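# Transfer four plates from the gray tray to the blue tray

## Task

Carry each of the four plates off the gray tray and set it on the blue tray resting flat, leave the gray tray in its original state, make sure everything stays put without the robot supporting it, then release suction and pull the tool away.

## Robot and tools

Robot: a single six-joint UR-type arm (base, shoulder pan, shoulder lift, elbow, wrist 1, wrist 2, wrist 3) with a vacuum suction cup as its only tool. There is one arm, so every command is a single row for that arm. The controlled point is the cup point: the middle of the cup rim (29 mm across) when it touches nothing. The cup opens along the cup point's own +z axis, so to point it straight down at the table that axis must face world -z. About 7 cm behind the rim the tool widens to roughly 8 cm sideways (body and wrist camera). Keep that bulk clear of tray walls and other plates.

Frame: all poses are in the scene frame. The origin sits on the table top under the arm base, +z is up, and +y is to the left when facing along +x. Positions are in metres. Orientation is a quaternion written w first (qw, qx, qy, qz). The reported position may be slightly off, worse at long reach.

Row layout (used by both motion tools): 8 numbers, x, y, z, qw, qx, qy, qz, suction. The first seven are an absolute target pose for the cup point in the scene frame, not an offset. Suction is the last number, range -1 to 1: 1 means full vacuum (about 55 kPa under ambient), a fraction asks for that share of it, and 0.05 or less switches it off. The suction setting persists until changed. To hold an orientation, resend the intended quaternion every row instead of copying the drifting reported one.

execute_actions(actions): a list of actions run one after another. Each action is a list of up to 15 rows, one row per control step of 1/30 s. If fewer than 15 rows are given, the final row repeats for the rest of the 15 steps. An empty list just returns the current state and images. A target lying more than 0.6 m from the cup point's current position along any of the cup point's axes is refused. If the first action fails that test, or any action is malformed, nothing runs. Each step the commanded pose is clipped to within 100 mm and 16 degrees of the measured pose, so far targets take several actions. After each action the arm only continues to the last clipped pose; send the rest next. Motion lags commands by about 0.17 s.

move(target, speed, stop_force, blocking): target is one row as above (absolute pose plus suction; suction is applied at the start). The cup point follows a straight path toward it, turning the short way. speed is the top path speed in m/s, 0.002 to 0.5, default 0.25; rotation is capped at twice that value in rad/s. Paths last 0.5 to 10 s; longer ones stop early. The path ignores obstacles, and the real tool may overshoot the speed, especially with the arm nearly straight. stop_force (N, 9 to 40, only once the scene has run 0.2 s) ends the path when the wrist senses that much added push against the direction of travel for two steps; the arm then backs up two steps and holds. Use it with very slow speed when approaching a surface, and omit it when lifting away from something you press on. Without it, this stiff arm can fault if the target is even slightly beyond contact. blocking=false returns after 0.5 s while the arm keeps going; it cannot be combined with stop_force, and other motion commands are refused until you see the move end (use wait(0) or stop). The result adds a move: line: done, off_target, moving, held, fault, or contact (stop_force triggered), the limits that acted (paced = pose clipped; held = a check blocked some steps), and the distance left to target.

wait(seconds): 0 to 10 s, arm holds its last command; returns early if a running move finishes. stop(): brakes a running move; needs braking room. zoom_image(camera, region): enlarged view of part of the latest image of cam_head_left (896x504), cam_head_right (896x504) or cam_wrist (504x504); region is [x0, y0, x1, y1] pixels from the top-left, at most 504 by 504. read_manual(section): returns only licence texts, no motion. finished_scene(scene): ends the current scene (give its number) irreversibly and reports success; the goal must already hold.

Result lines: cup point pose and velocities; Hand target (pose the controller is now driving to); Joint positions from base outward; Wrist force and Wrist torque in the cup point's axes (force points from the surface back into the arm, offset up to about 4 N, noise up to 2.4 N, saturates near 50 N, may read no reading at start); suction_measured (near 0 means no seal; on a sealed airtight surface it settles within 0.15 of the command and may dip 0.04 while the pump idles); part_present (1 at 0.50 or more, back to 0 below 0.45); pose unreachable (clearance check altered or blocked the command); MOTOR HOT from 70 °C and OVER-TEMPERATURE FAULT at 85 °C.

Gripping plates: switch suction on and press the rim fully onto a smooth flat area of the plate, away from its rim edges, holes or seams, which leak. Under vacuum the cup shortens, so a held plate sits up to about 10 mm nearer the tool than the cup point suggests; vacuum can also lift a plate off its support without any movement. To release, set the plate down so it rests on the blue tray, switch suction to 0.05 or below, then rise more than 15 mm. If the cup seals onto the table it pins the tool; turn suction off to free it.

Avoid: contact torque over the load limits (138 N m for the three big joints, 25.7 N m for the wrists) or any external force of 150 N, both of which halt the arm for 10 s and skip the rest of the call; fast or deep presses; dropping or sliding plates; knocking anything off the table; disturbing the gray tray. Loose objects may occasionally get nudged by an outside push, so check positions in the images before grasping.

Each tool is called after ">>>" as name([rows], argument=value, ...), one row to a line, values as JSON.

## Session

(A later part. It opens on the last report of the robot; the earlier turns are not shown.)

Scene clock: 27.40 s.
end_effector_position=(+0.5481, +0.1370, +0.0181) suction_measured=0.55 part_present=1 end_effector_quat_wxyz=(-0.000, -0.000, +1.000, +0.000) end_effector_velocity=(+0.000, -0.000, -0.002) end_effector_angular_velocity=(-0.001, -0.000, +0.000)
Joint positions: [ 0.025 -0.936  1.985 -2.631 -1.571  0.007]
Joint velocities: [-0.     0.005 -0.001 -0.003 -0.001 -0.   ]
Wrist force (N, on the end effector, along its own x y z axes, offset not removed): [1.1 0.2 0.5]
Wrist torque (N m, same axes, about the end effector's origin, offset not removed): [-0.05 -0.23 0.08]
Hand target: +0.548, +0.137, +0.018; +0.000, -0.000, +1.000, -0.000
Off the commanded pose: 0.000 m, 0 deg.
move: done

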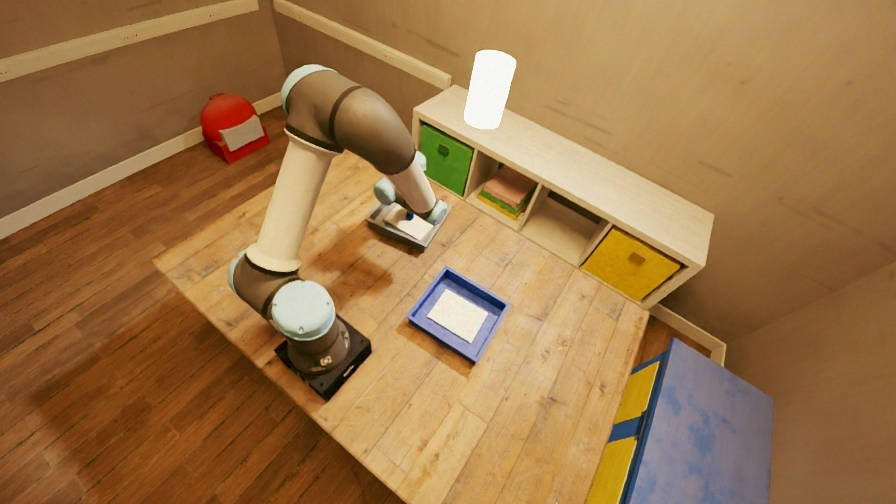

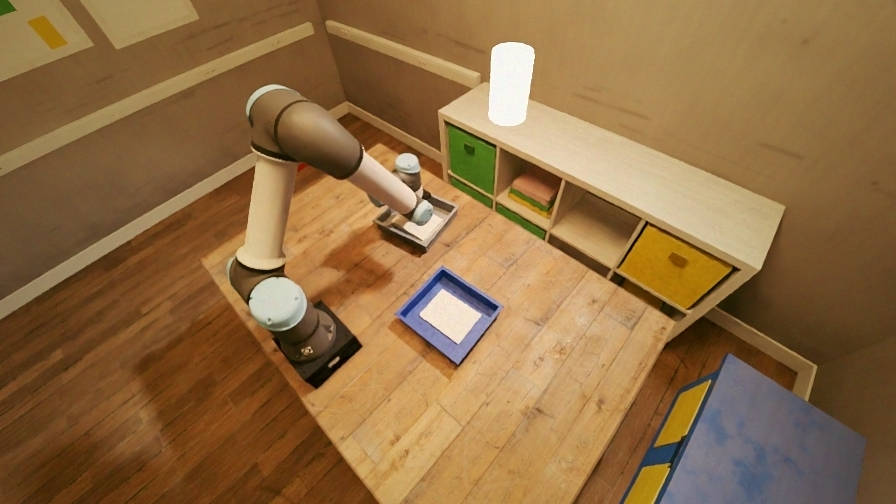

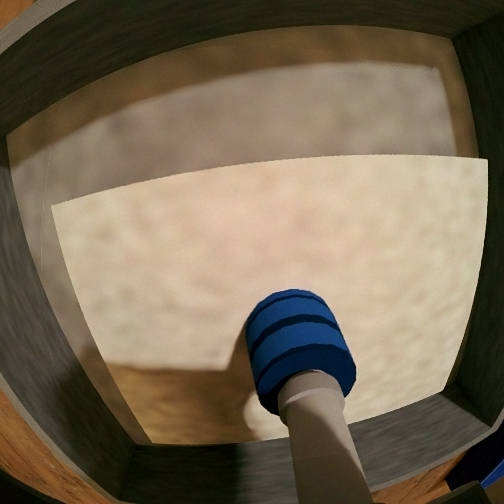

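Thickness ≈6 mm.

>>> move(target=[0.551,0.14,0.08,0,0,1,0,1], speed=0.15)

>>> move(target=[0.35,-0.215,0.08,0,0,1,0,1], speed=0.4)

>>> move(target=[0.35,-0.215,0.0066,0,0,1,0,1], speed=0.1, stop_force=15)

>>> execute_actions([
  [[0.35,-0.215,0.012,0,0,1,0,0]],
])

>>> move(target=[0.35,-0.215,0.08,0,0,1,0,0])

>>> move(target=[0.548,0.137,0.08,0,0,1,0,0], speed=0.45)

>>> move(target=[0.548,0.137,0.012,0,0,1,0,1], speed=0.1)

Scene clock: 35.60 s.
end_effector_position=(+0.5509, +0.1400, +0.0799) suction_measured=0.99 part_present=1 end_effector_quat_wxyz=(+0.000, +0.000, +1.000, +0.000) end_effector_velocity=(-0.000, +0.000, +0.002) end_effector_angular_velocity=(+0.000, +0.001, -0.001)
Joint positions: [ 0.031 -1.063  1.963 -2.483 -1.571  0.012]
Joint velocities: [ 0.    -0.004 -0.001  0.006  0.     0.001]
Wrist force (N, on the end effector, along its own x y z axes, offset not removed): [-0.8 0.1 1.1]
Wrist torque (N m, same axes, about the end effector's origin, offset not removed): [-0.01 0.09 0.02]
Hand target: +0.551, +0.140, +0.080; +0.000, +0.000, +1.000, +0.000
Off the commanded pose: 0.000 m, 0 deg.
move: done

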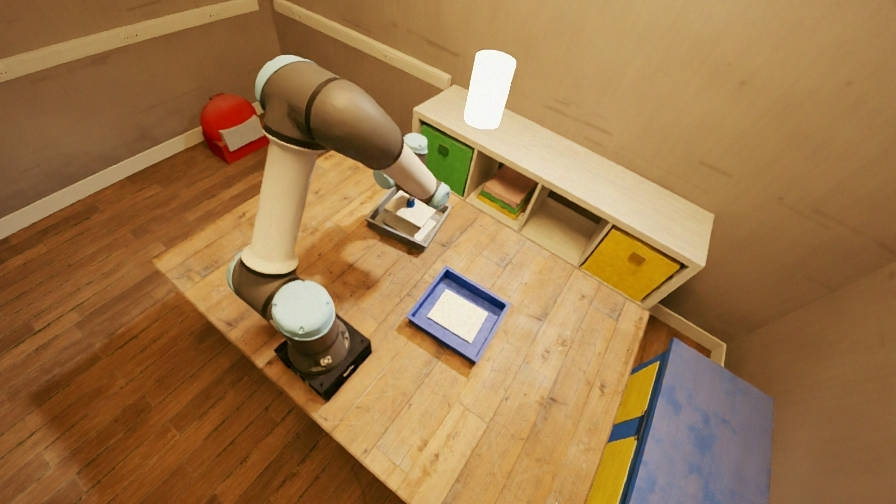

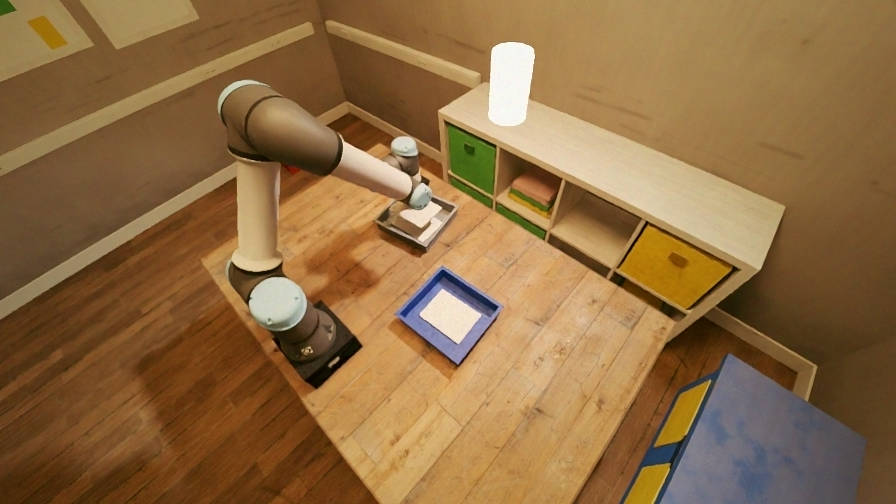

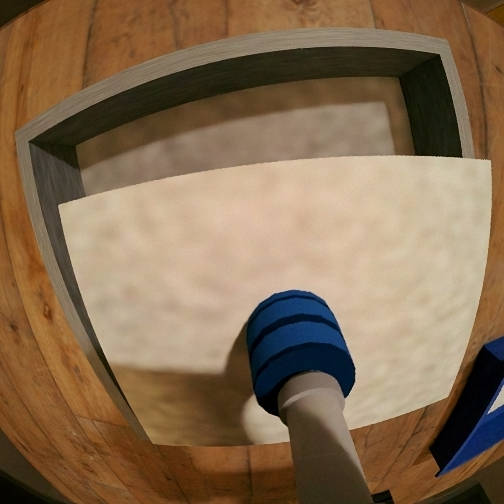

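Scene clock: 37.33 s.
end_effector_position=(+0.3492, -0.2157, +0.0797) suction_measured=0.98 part_present=1 end_effector_quat_wxyz=(-0.001, +0.000, +1.000, -0.002) end_effector_velocity=(-0.001, -0.002, -0.001) end_effector_angular_velocity=(+0.003, -0.000, -0.001)
Joint positions: [-0.868 -1.314  2.413 -2.678 -1.566 -0.887]
Joint velocities: [-0.006  0.002 -0.001  0.001  0.002 -0.006]
Wrist force (N, on the end effector, along its own x y z axes, offset not removed): [-0.8 0.1 1.6]
Wrist torque (N m, same axes, about the end effector's origin, offset not removed): [-0.04 0.02 -0.02]
Hand target: +0.349, -0.216, +0.080; -0.001, -0.000, +1.000, -0.002
Off the commanded pose: 0.001 m, 0 deg.
move: done

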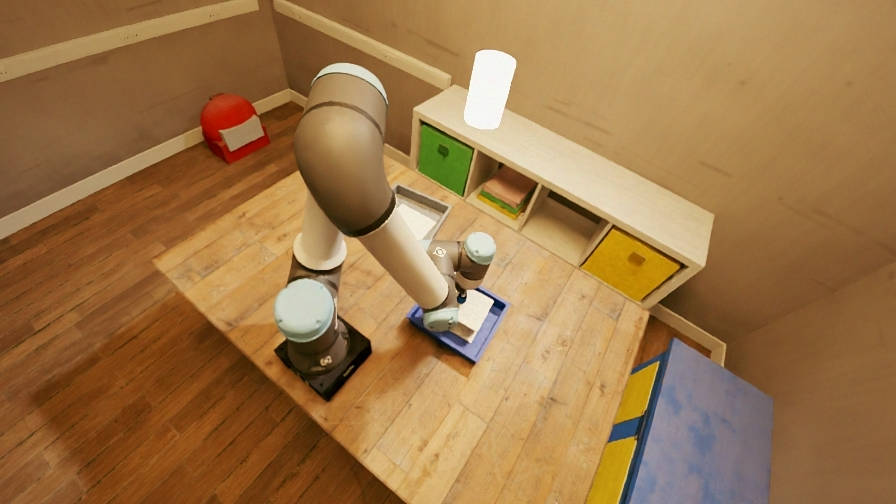

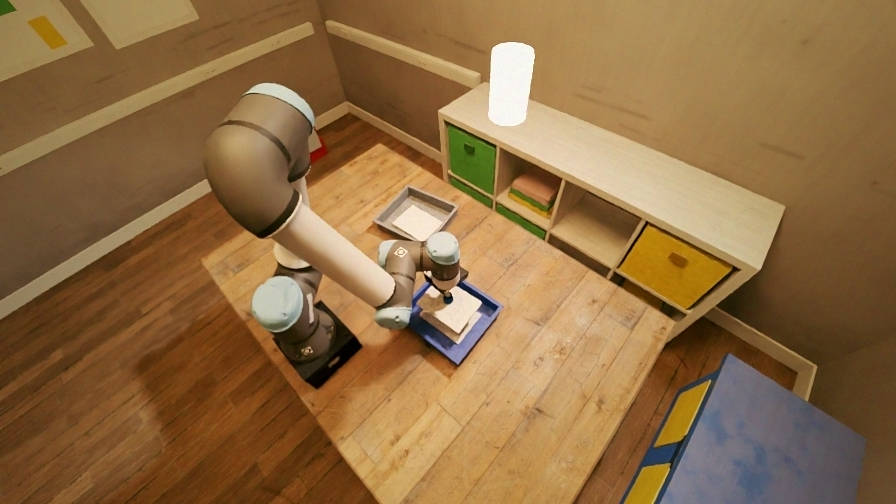

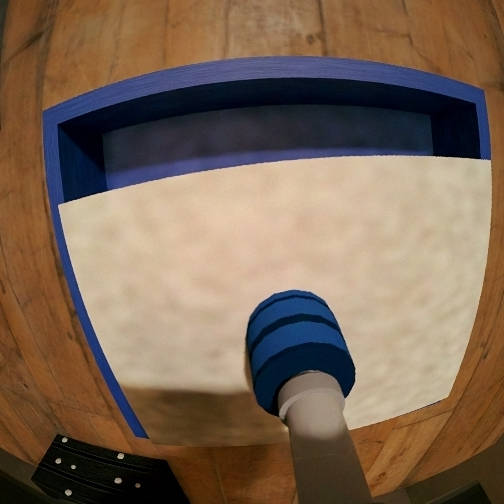

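Scene clock: 38.57 s.
end_effector_position=(+0.3501, -0.2151, +0.0067) suction_measured=1.00 part_present=1 end_effector_quat_wxyz=(-0.000, -0.000, +1.000, +0.000) end_effector_velocity=(+0.000, -0.000, -0.002) end_effector_angular_velocity=(+0.000, +0.000, +0.001)
Joint positions: [-0.866 -1.067  2.426 -2.936 -1.562 -0.885]
Joint velocities: [ 0.     0.008 -0.001 -0.007  0.    -0.   ]
Wrist force (N, on the end effector, along its own x y z axes, offset not removed): [-0.6 0.3 3.7]
Wrist torque (N m, same axes, about the end effector's origin, offset not removed): [-0.18 0.03 0.03]
Hand target: +0.350, -0.215, +0.006; +0.000, -0.000, +1.000, +0.000
Off the commanded pose: 0.000 m, 0 deg.
move: done

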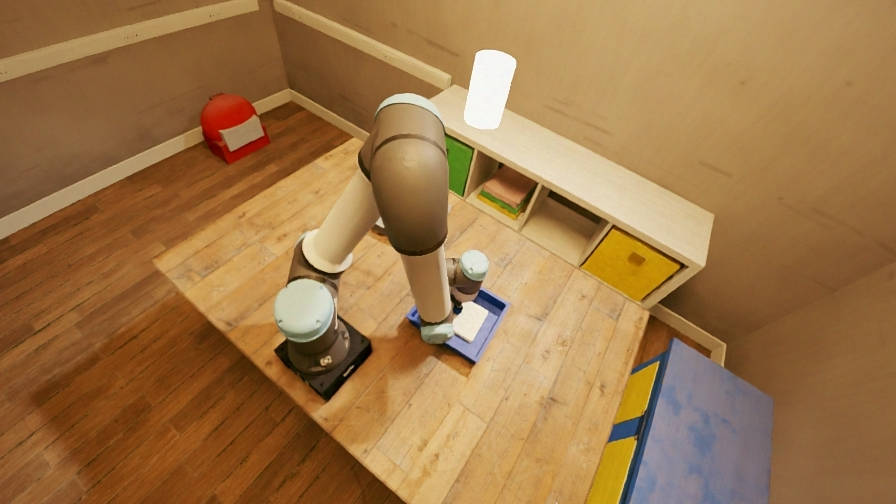

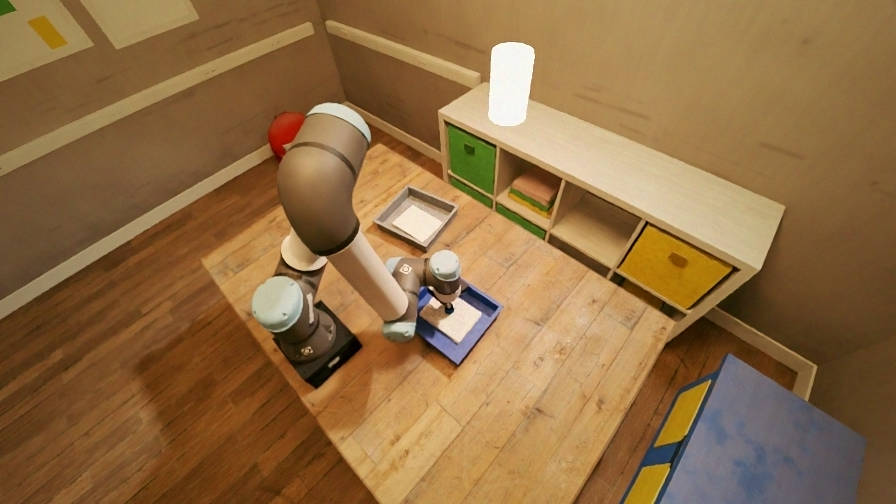

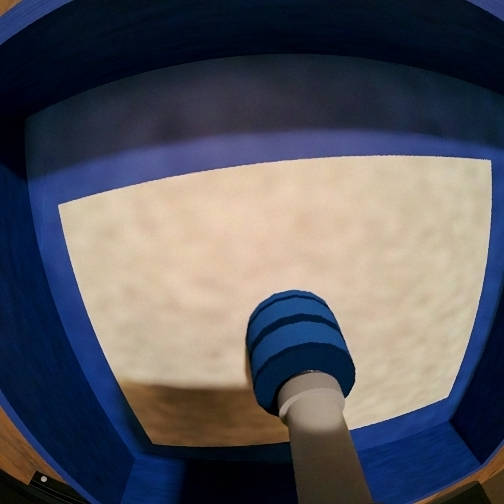

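Scene clock: 39.07 s.
end_effector_position=(+0.3500, -0.2150, +0.0119) suction_measured=0.00 part_present=0 end_effector_quat_wxyz=(+0.000, -0.000, +1.000, +0.000) end_effector_velocity=(-0.000, +0.001, +0.001) end_effector_angular_velocity=(+0.001, +0.001, +0.001)
Joint positions: [-0.866 -1.086  2.427 -2.919 -1.562 -0.885]
Joint velocities: [ 0.001 -0.003  0.001  0.003  0.     0.   ]
Wrist force (N, on the end effector, along its own x y z axes, offset not removed): [-2.4 -2.5 -5.0]
Wrist torque (N m, same axes, about the end effector's origin, offset not removed): [-0.30 0.35 0.17]
Hand target: +0.350, -0.215, +0.012; +0.000, +0.000, +1.000, -0.000
Off the commanded pose: 0.000 m, 0 deg.

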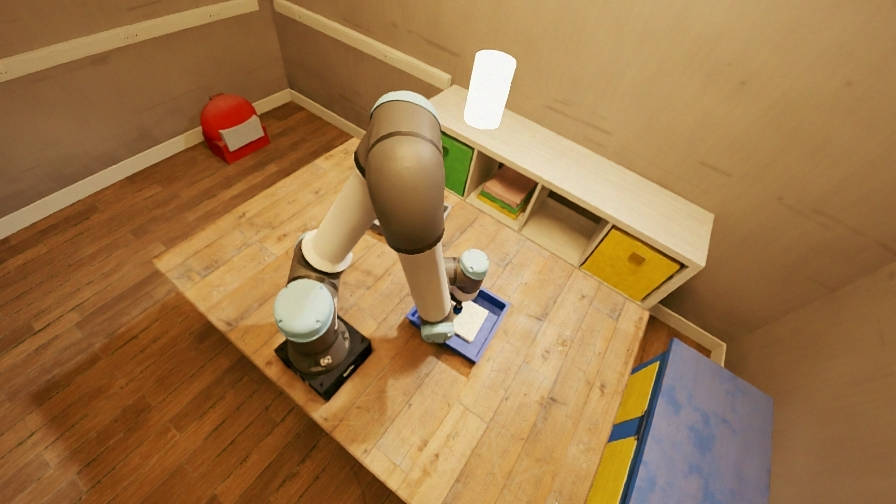

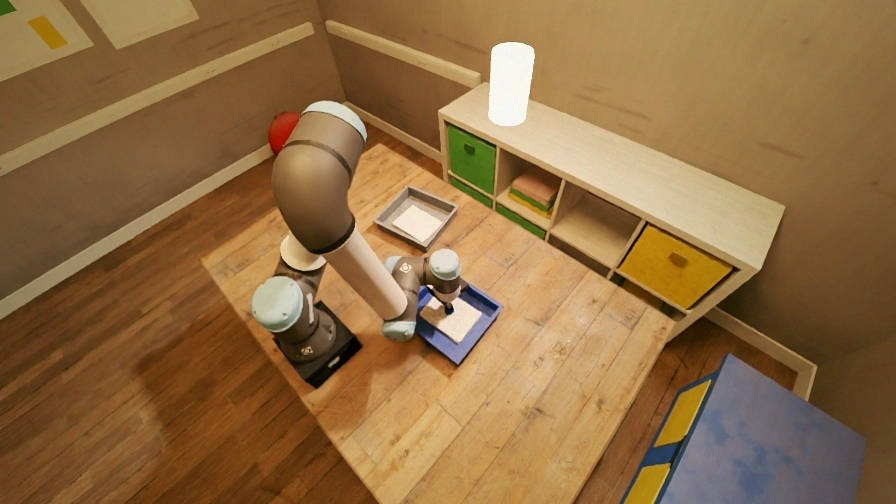

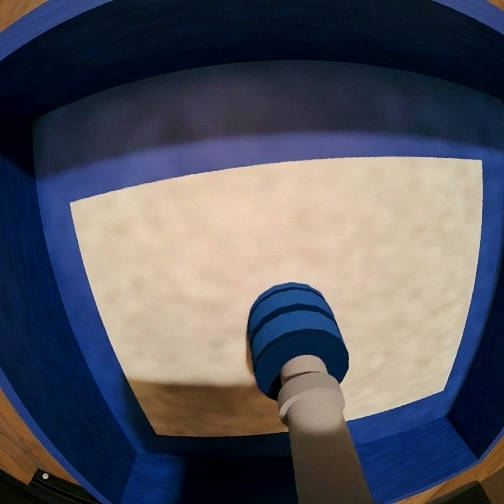

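Scene clock: 40.03 s.
end_effector_position=(+0.3499, -0.2149, +0.0799) suction_measured=0.00 part_present=0 end_effector_quat_wxyz=(+0.000, +0.000, +1.000, -0.000) end_effector_velocity=(-0.000, -0.000, +0.002) end_effector_angular_velocity=(+0.001, +0.002, -0.000)
Joint positions: [-0.868 -1.315  2.412 -2.675 -1.562 -0.886]
Joint velocities: [-0.001 -0.007 -0.002  0.011 -0.001 -0.   ]
Wrist force (N, on the end effector, along its own x y z axes, offset not removed): [-1.7 0.0 1.7]
Wrist torque (N m, same axes, about the end effector's origin, offset not removed): [-0.17 0.21 0.02]
Hand target: +0.350, -0.215, +0.080; -0.000, +0.000, +1.000, -0.000
Off the commanded pose: 0.000 m, 0 deg.
move: done

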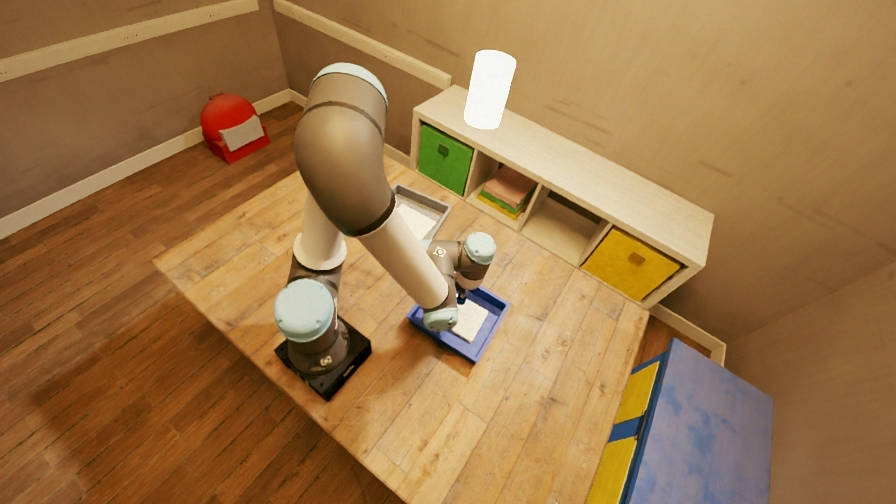

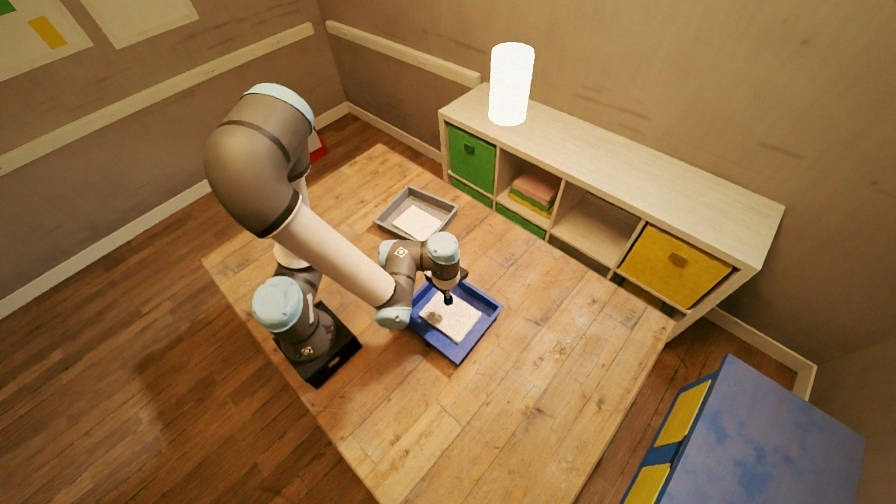

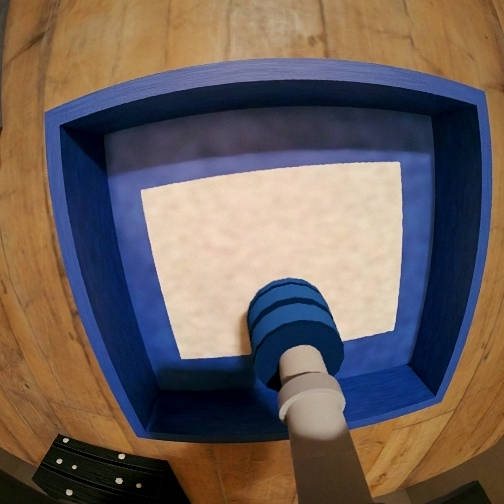

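Scene clock: 41.70 s.
end_effector_position=(+0.5487, +0.1378, +0.0804) suction_measured=0.00 part_present=0 end_effector_quat_wxyz=(+0.001, -0.000, +1.000, +0.002) end_effector_velocity=(+0.001, +0.001, -0.000) end_effector_angular_velocity=(-0.001, +0.002, +0.000)
Joint positions: [ 0.025 -1.069  1.973 -2.488 -1.567  0.007]
Joint velocities: [ 0.002  0.004 -0.006  0.004 -0.001  0.002]
Wrist force (N, on the end effector, along its own x y z axes, offset not removed): [-1.9 2.5 0.0]
Wrist torque (N m, same axes, about the end effector's origin, offset not removed): [0.10 0.27 0.01]
Hand target: +0.549, +0.138, +0.080; +0.001, +0.000, +1.000, +0.002
Off the commanded pose: 0.001 m, 0 deg.
move: done

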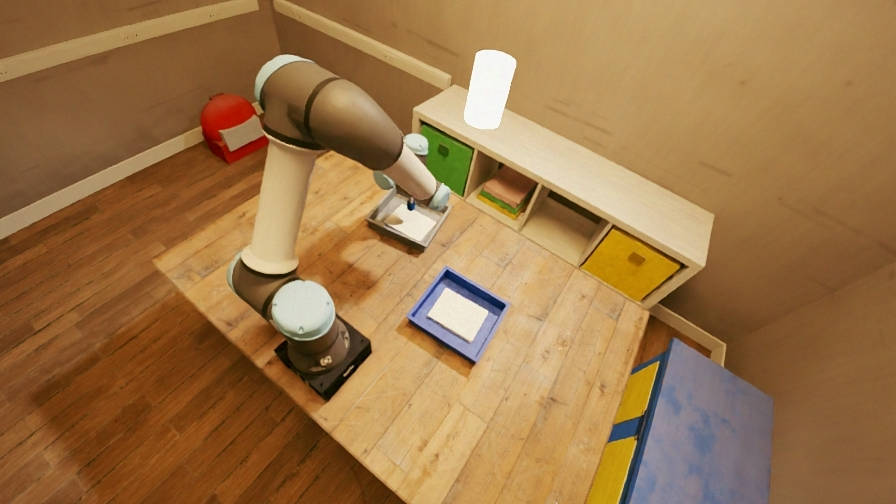

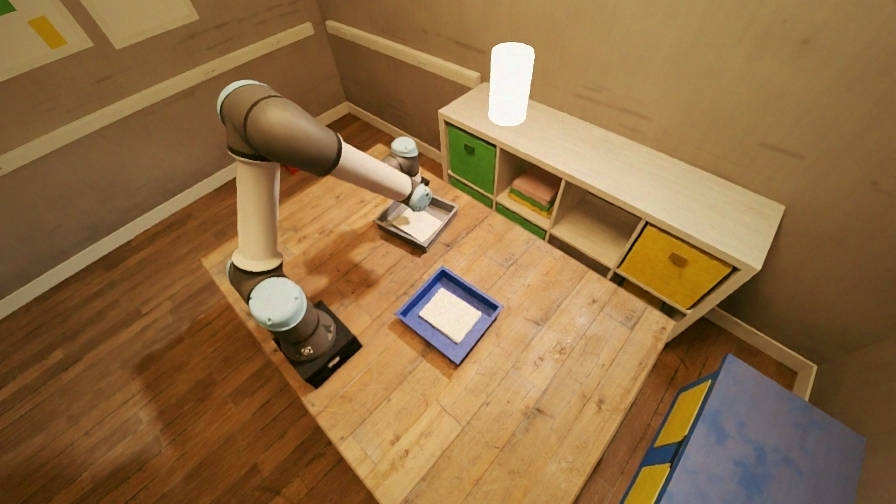

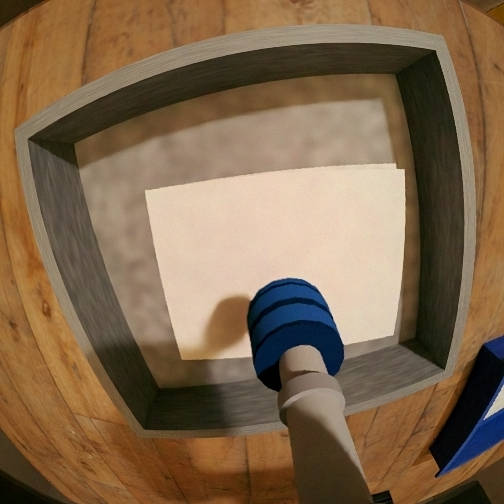

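Scene clock: 42.87 s.
end_effector_position=(+0.5481, +0.1370, +0.0121) suction_measured=0.55 part_present=1 end_effector_quat_wxyz=(-0.000, -0.000, +1.000, +0.000) end_effector_velocity=(+0.001, +0.000, -0.001) end_effector_angular_velocity=(-0.000, -0.001, +0.002)
Joint positions: [ 0.025 -0.922  1.985 -2.644 -1.571  0.007]
Joint velocities: [ 0.     0.004 -0.001 -0.003 -0.    -0.001]
Wrist force (N, on the end effector, along its own x y z axes, offset not removed): [-3.0 -0.6 0.5]
Wrist torque (N m, same axes, about the end effector's origin, offset not removed): [-0.18 0.40 0.26]
Hand target: +0.548, +0.137, +0.012; +0.000, -0.000, +1.000, -0.000
Off the commanded pose: 0.000 m, 0 deg.
move: done

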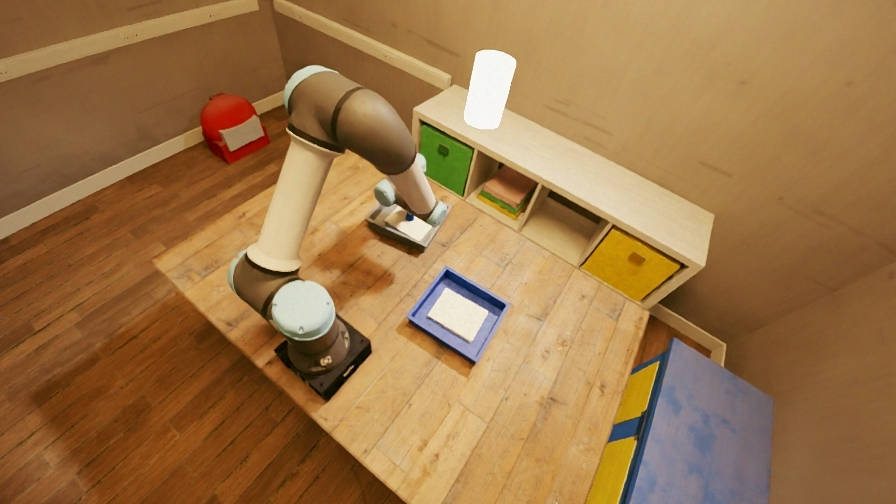

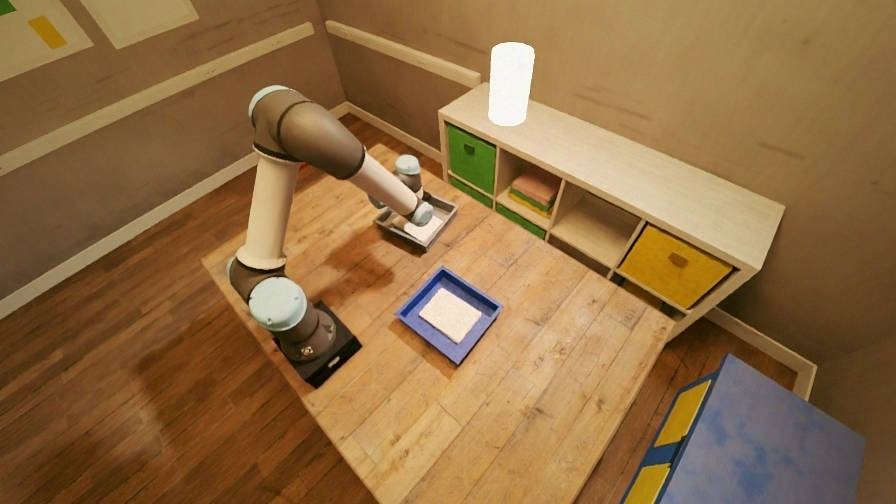

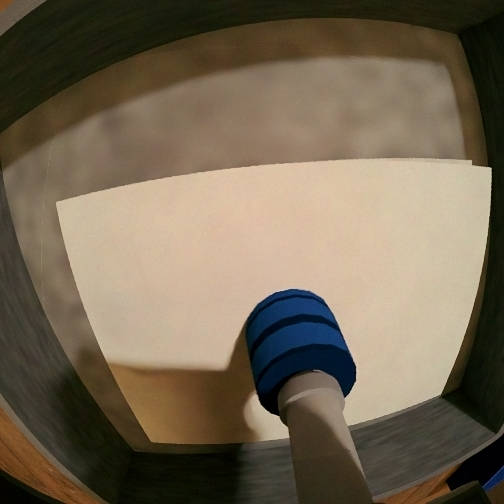

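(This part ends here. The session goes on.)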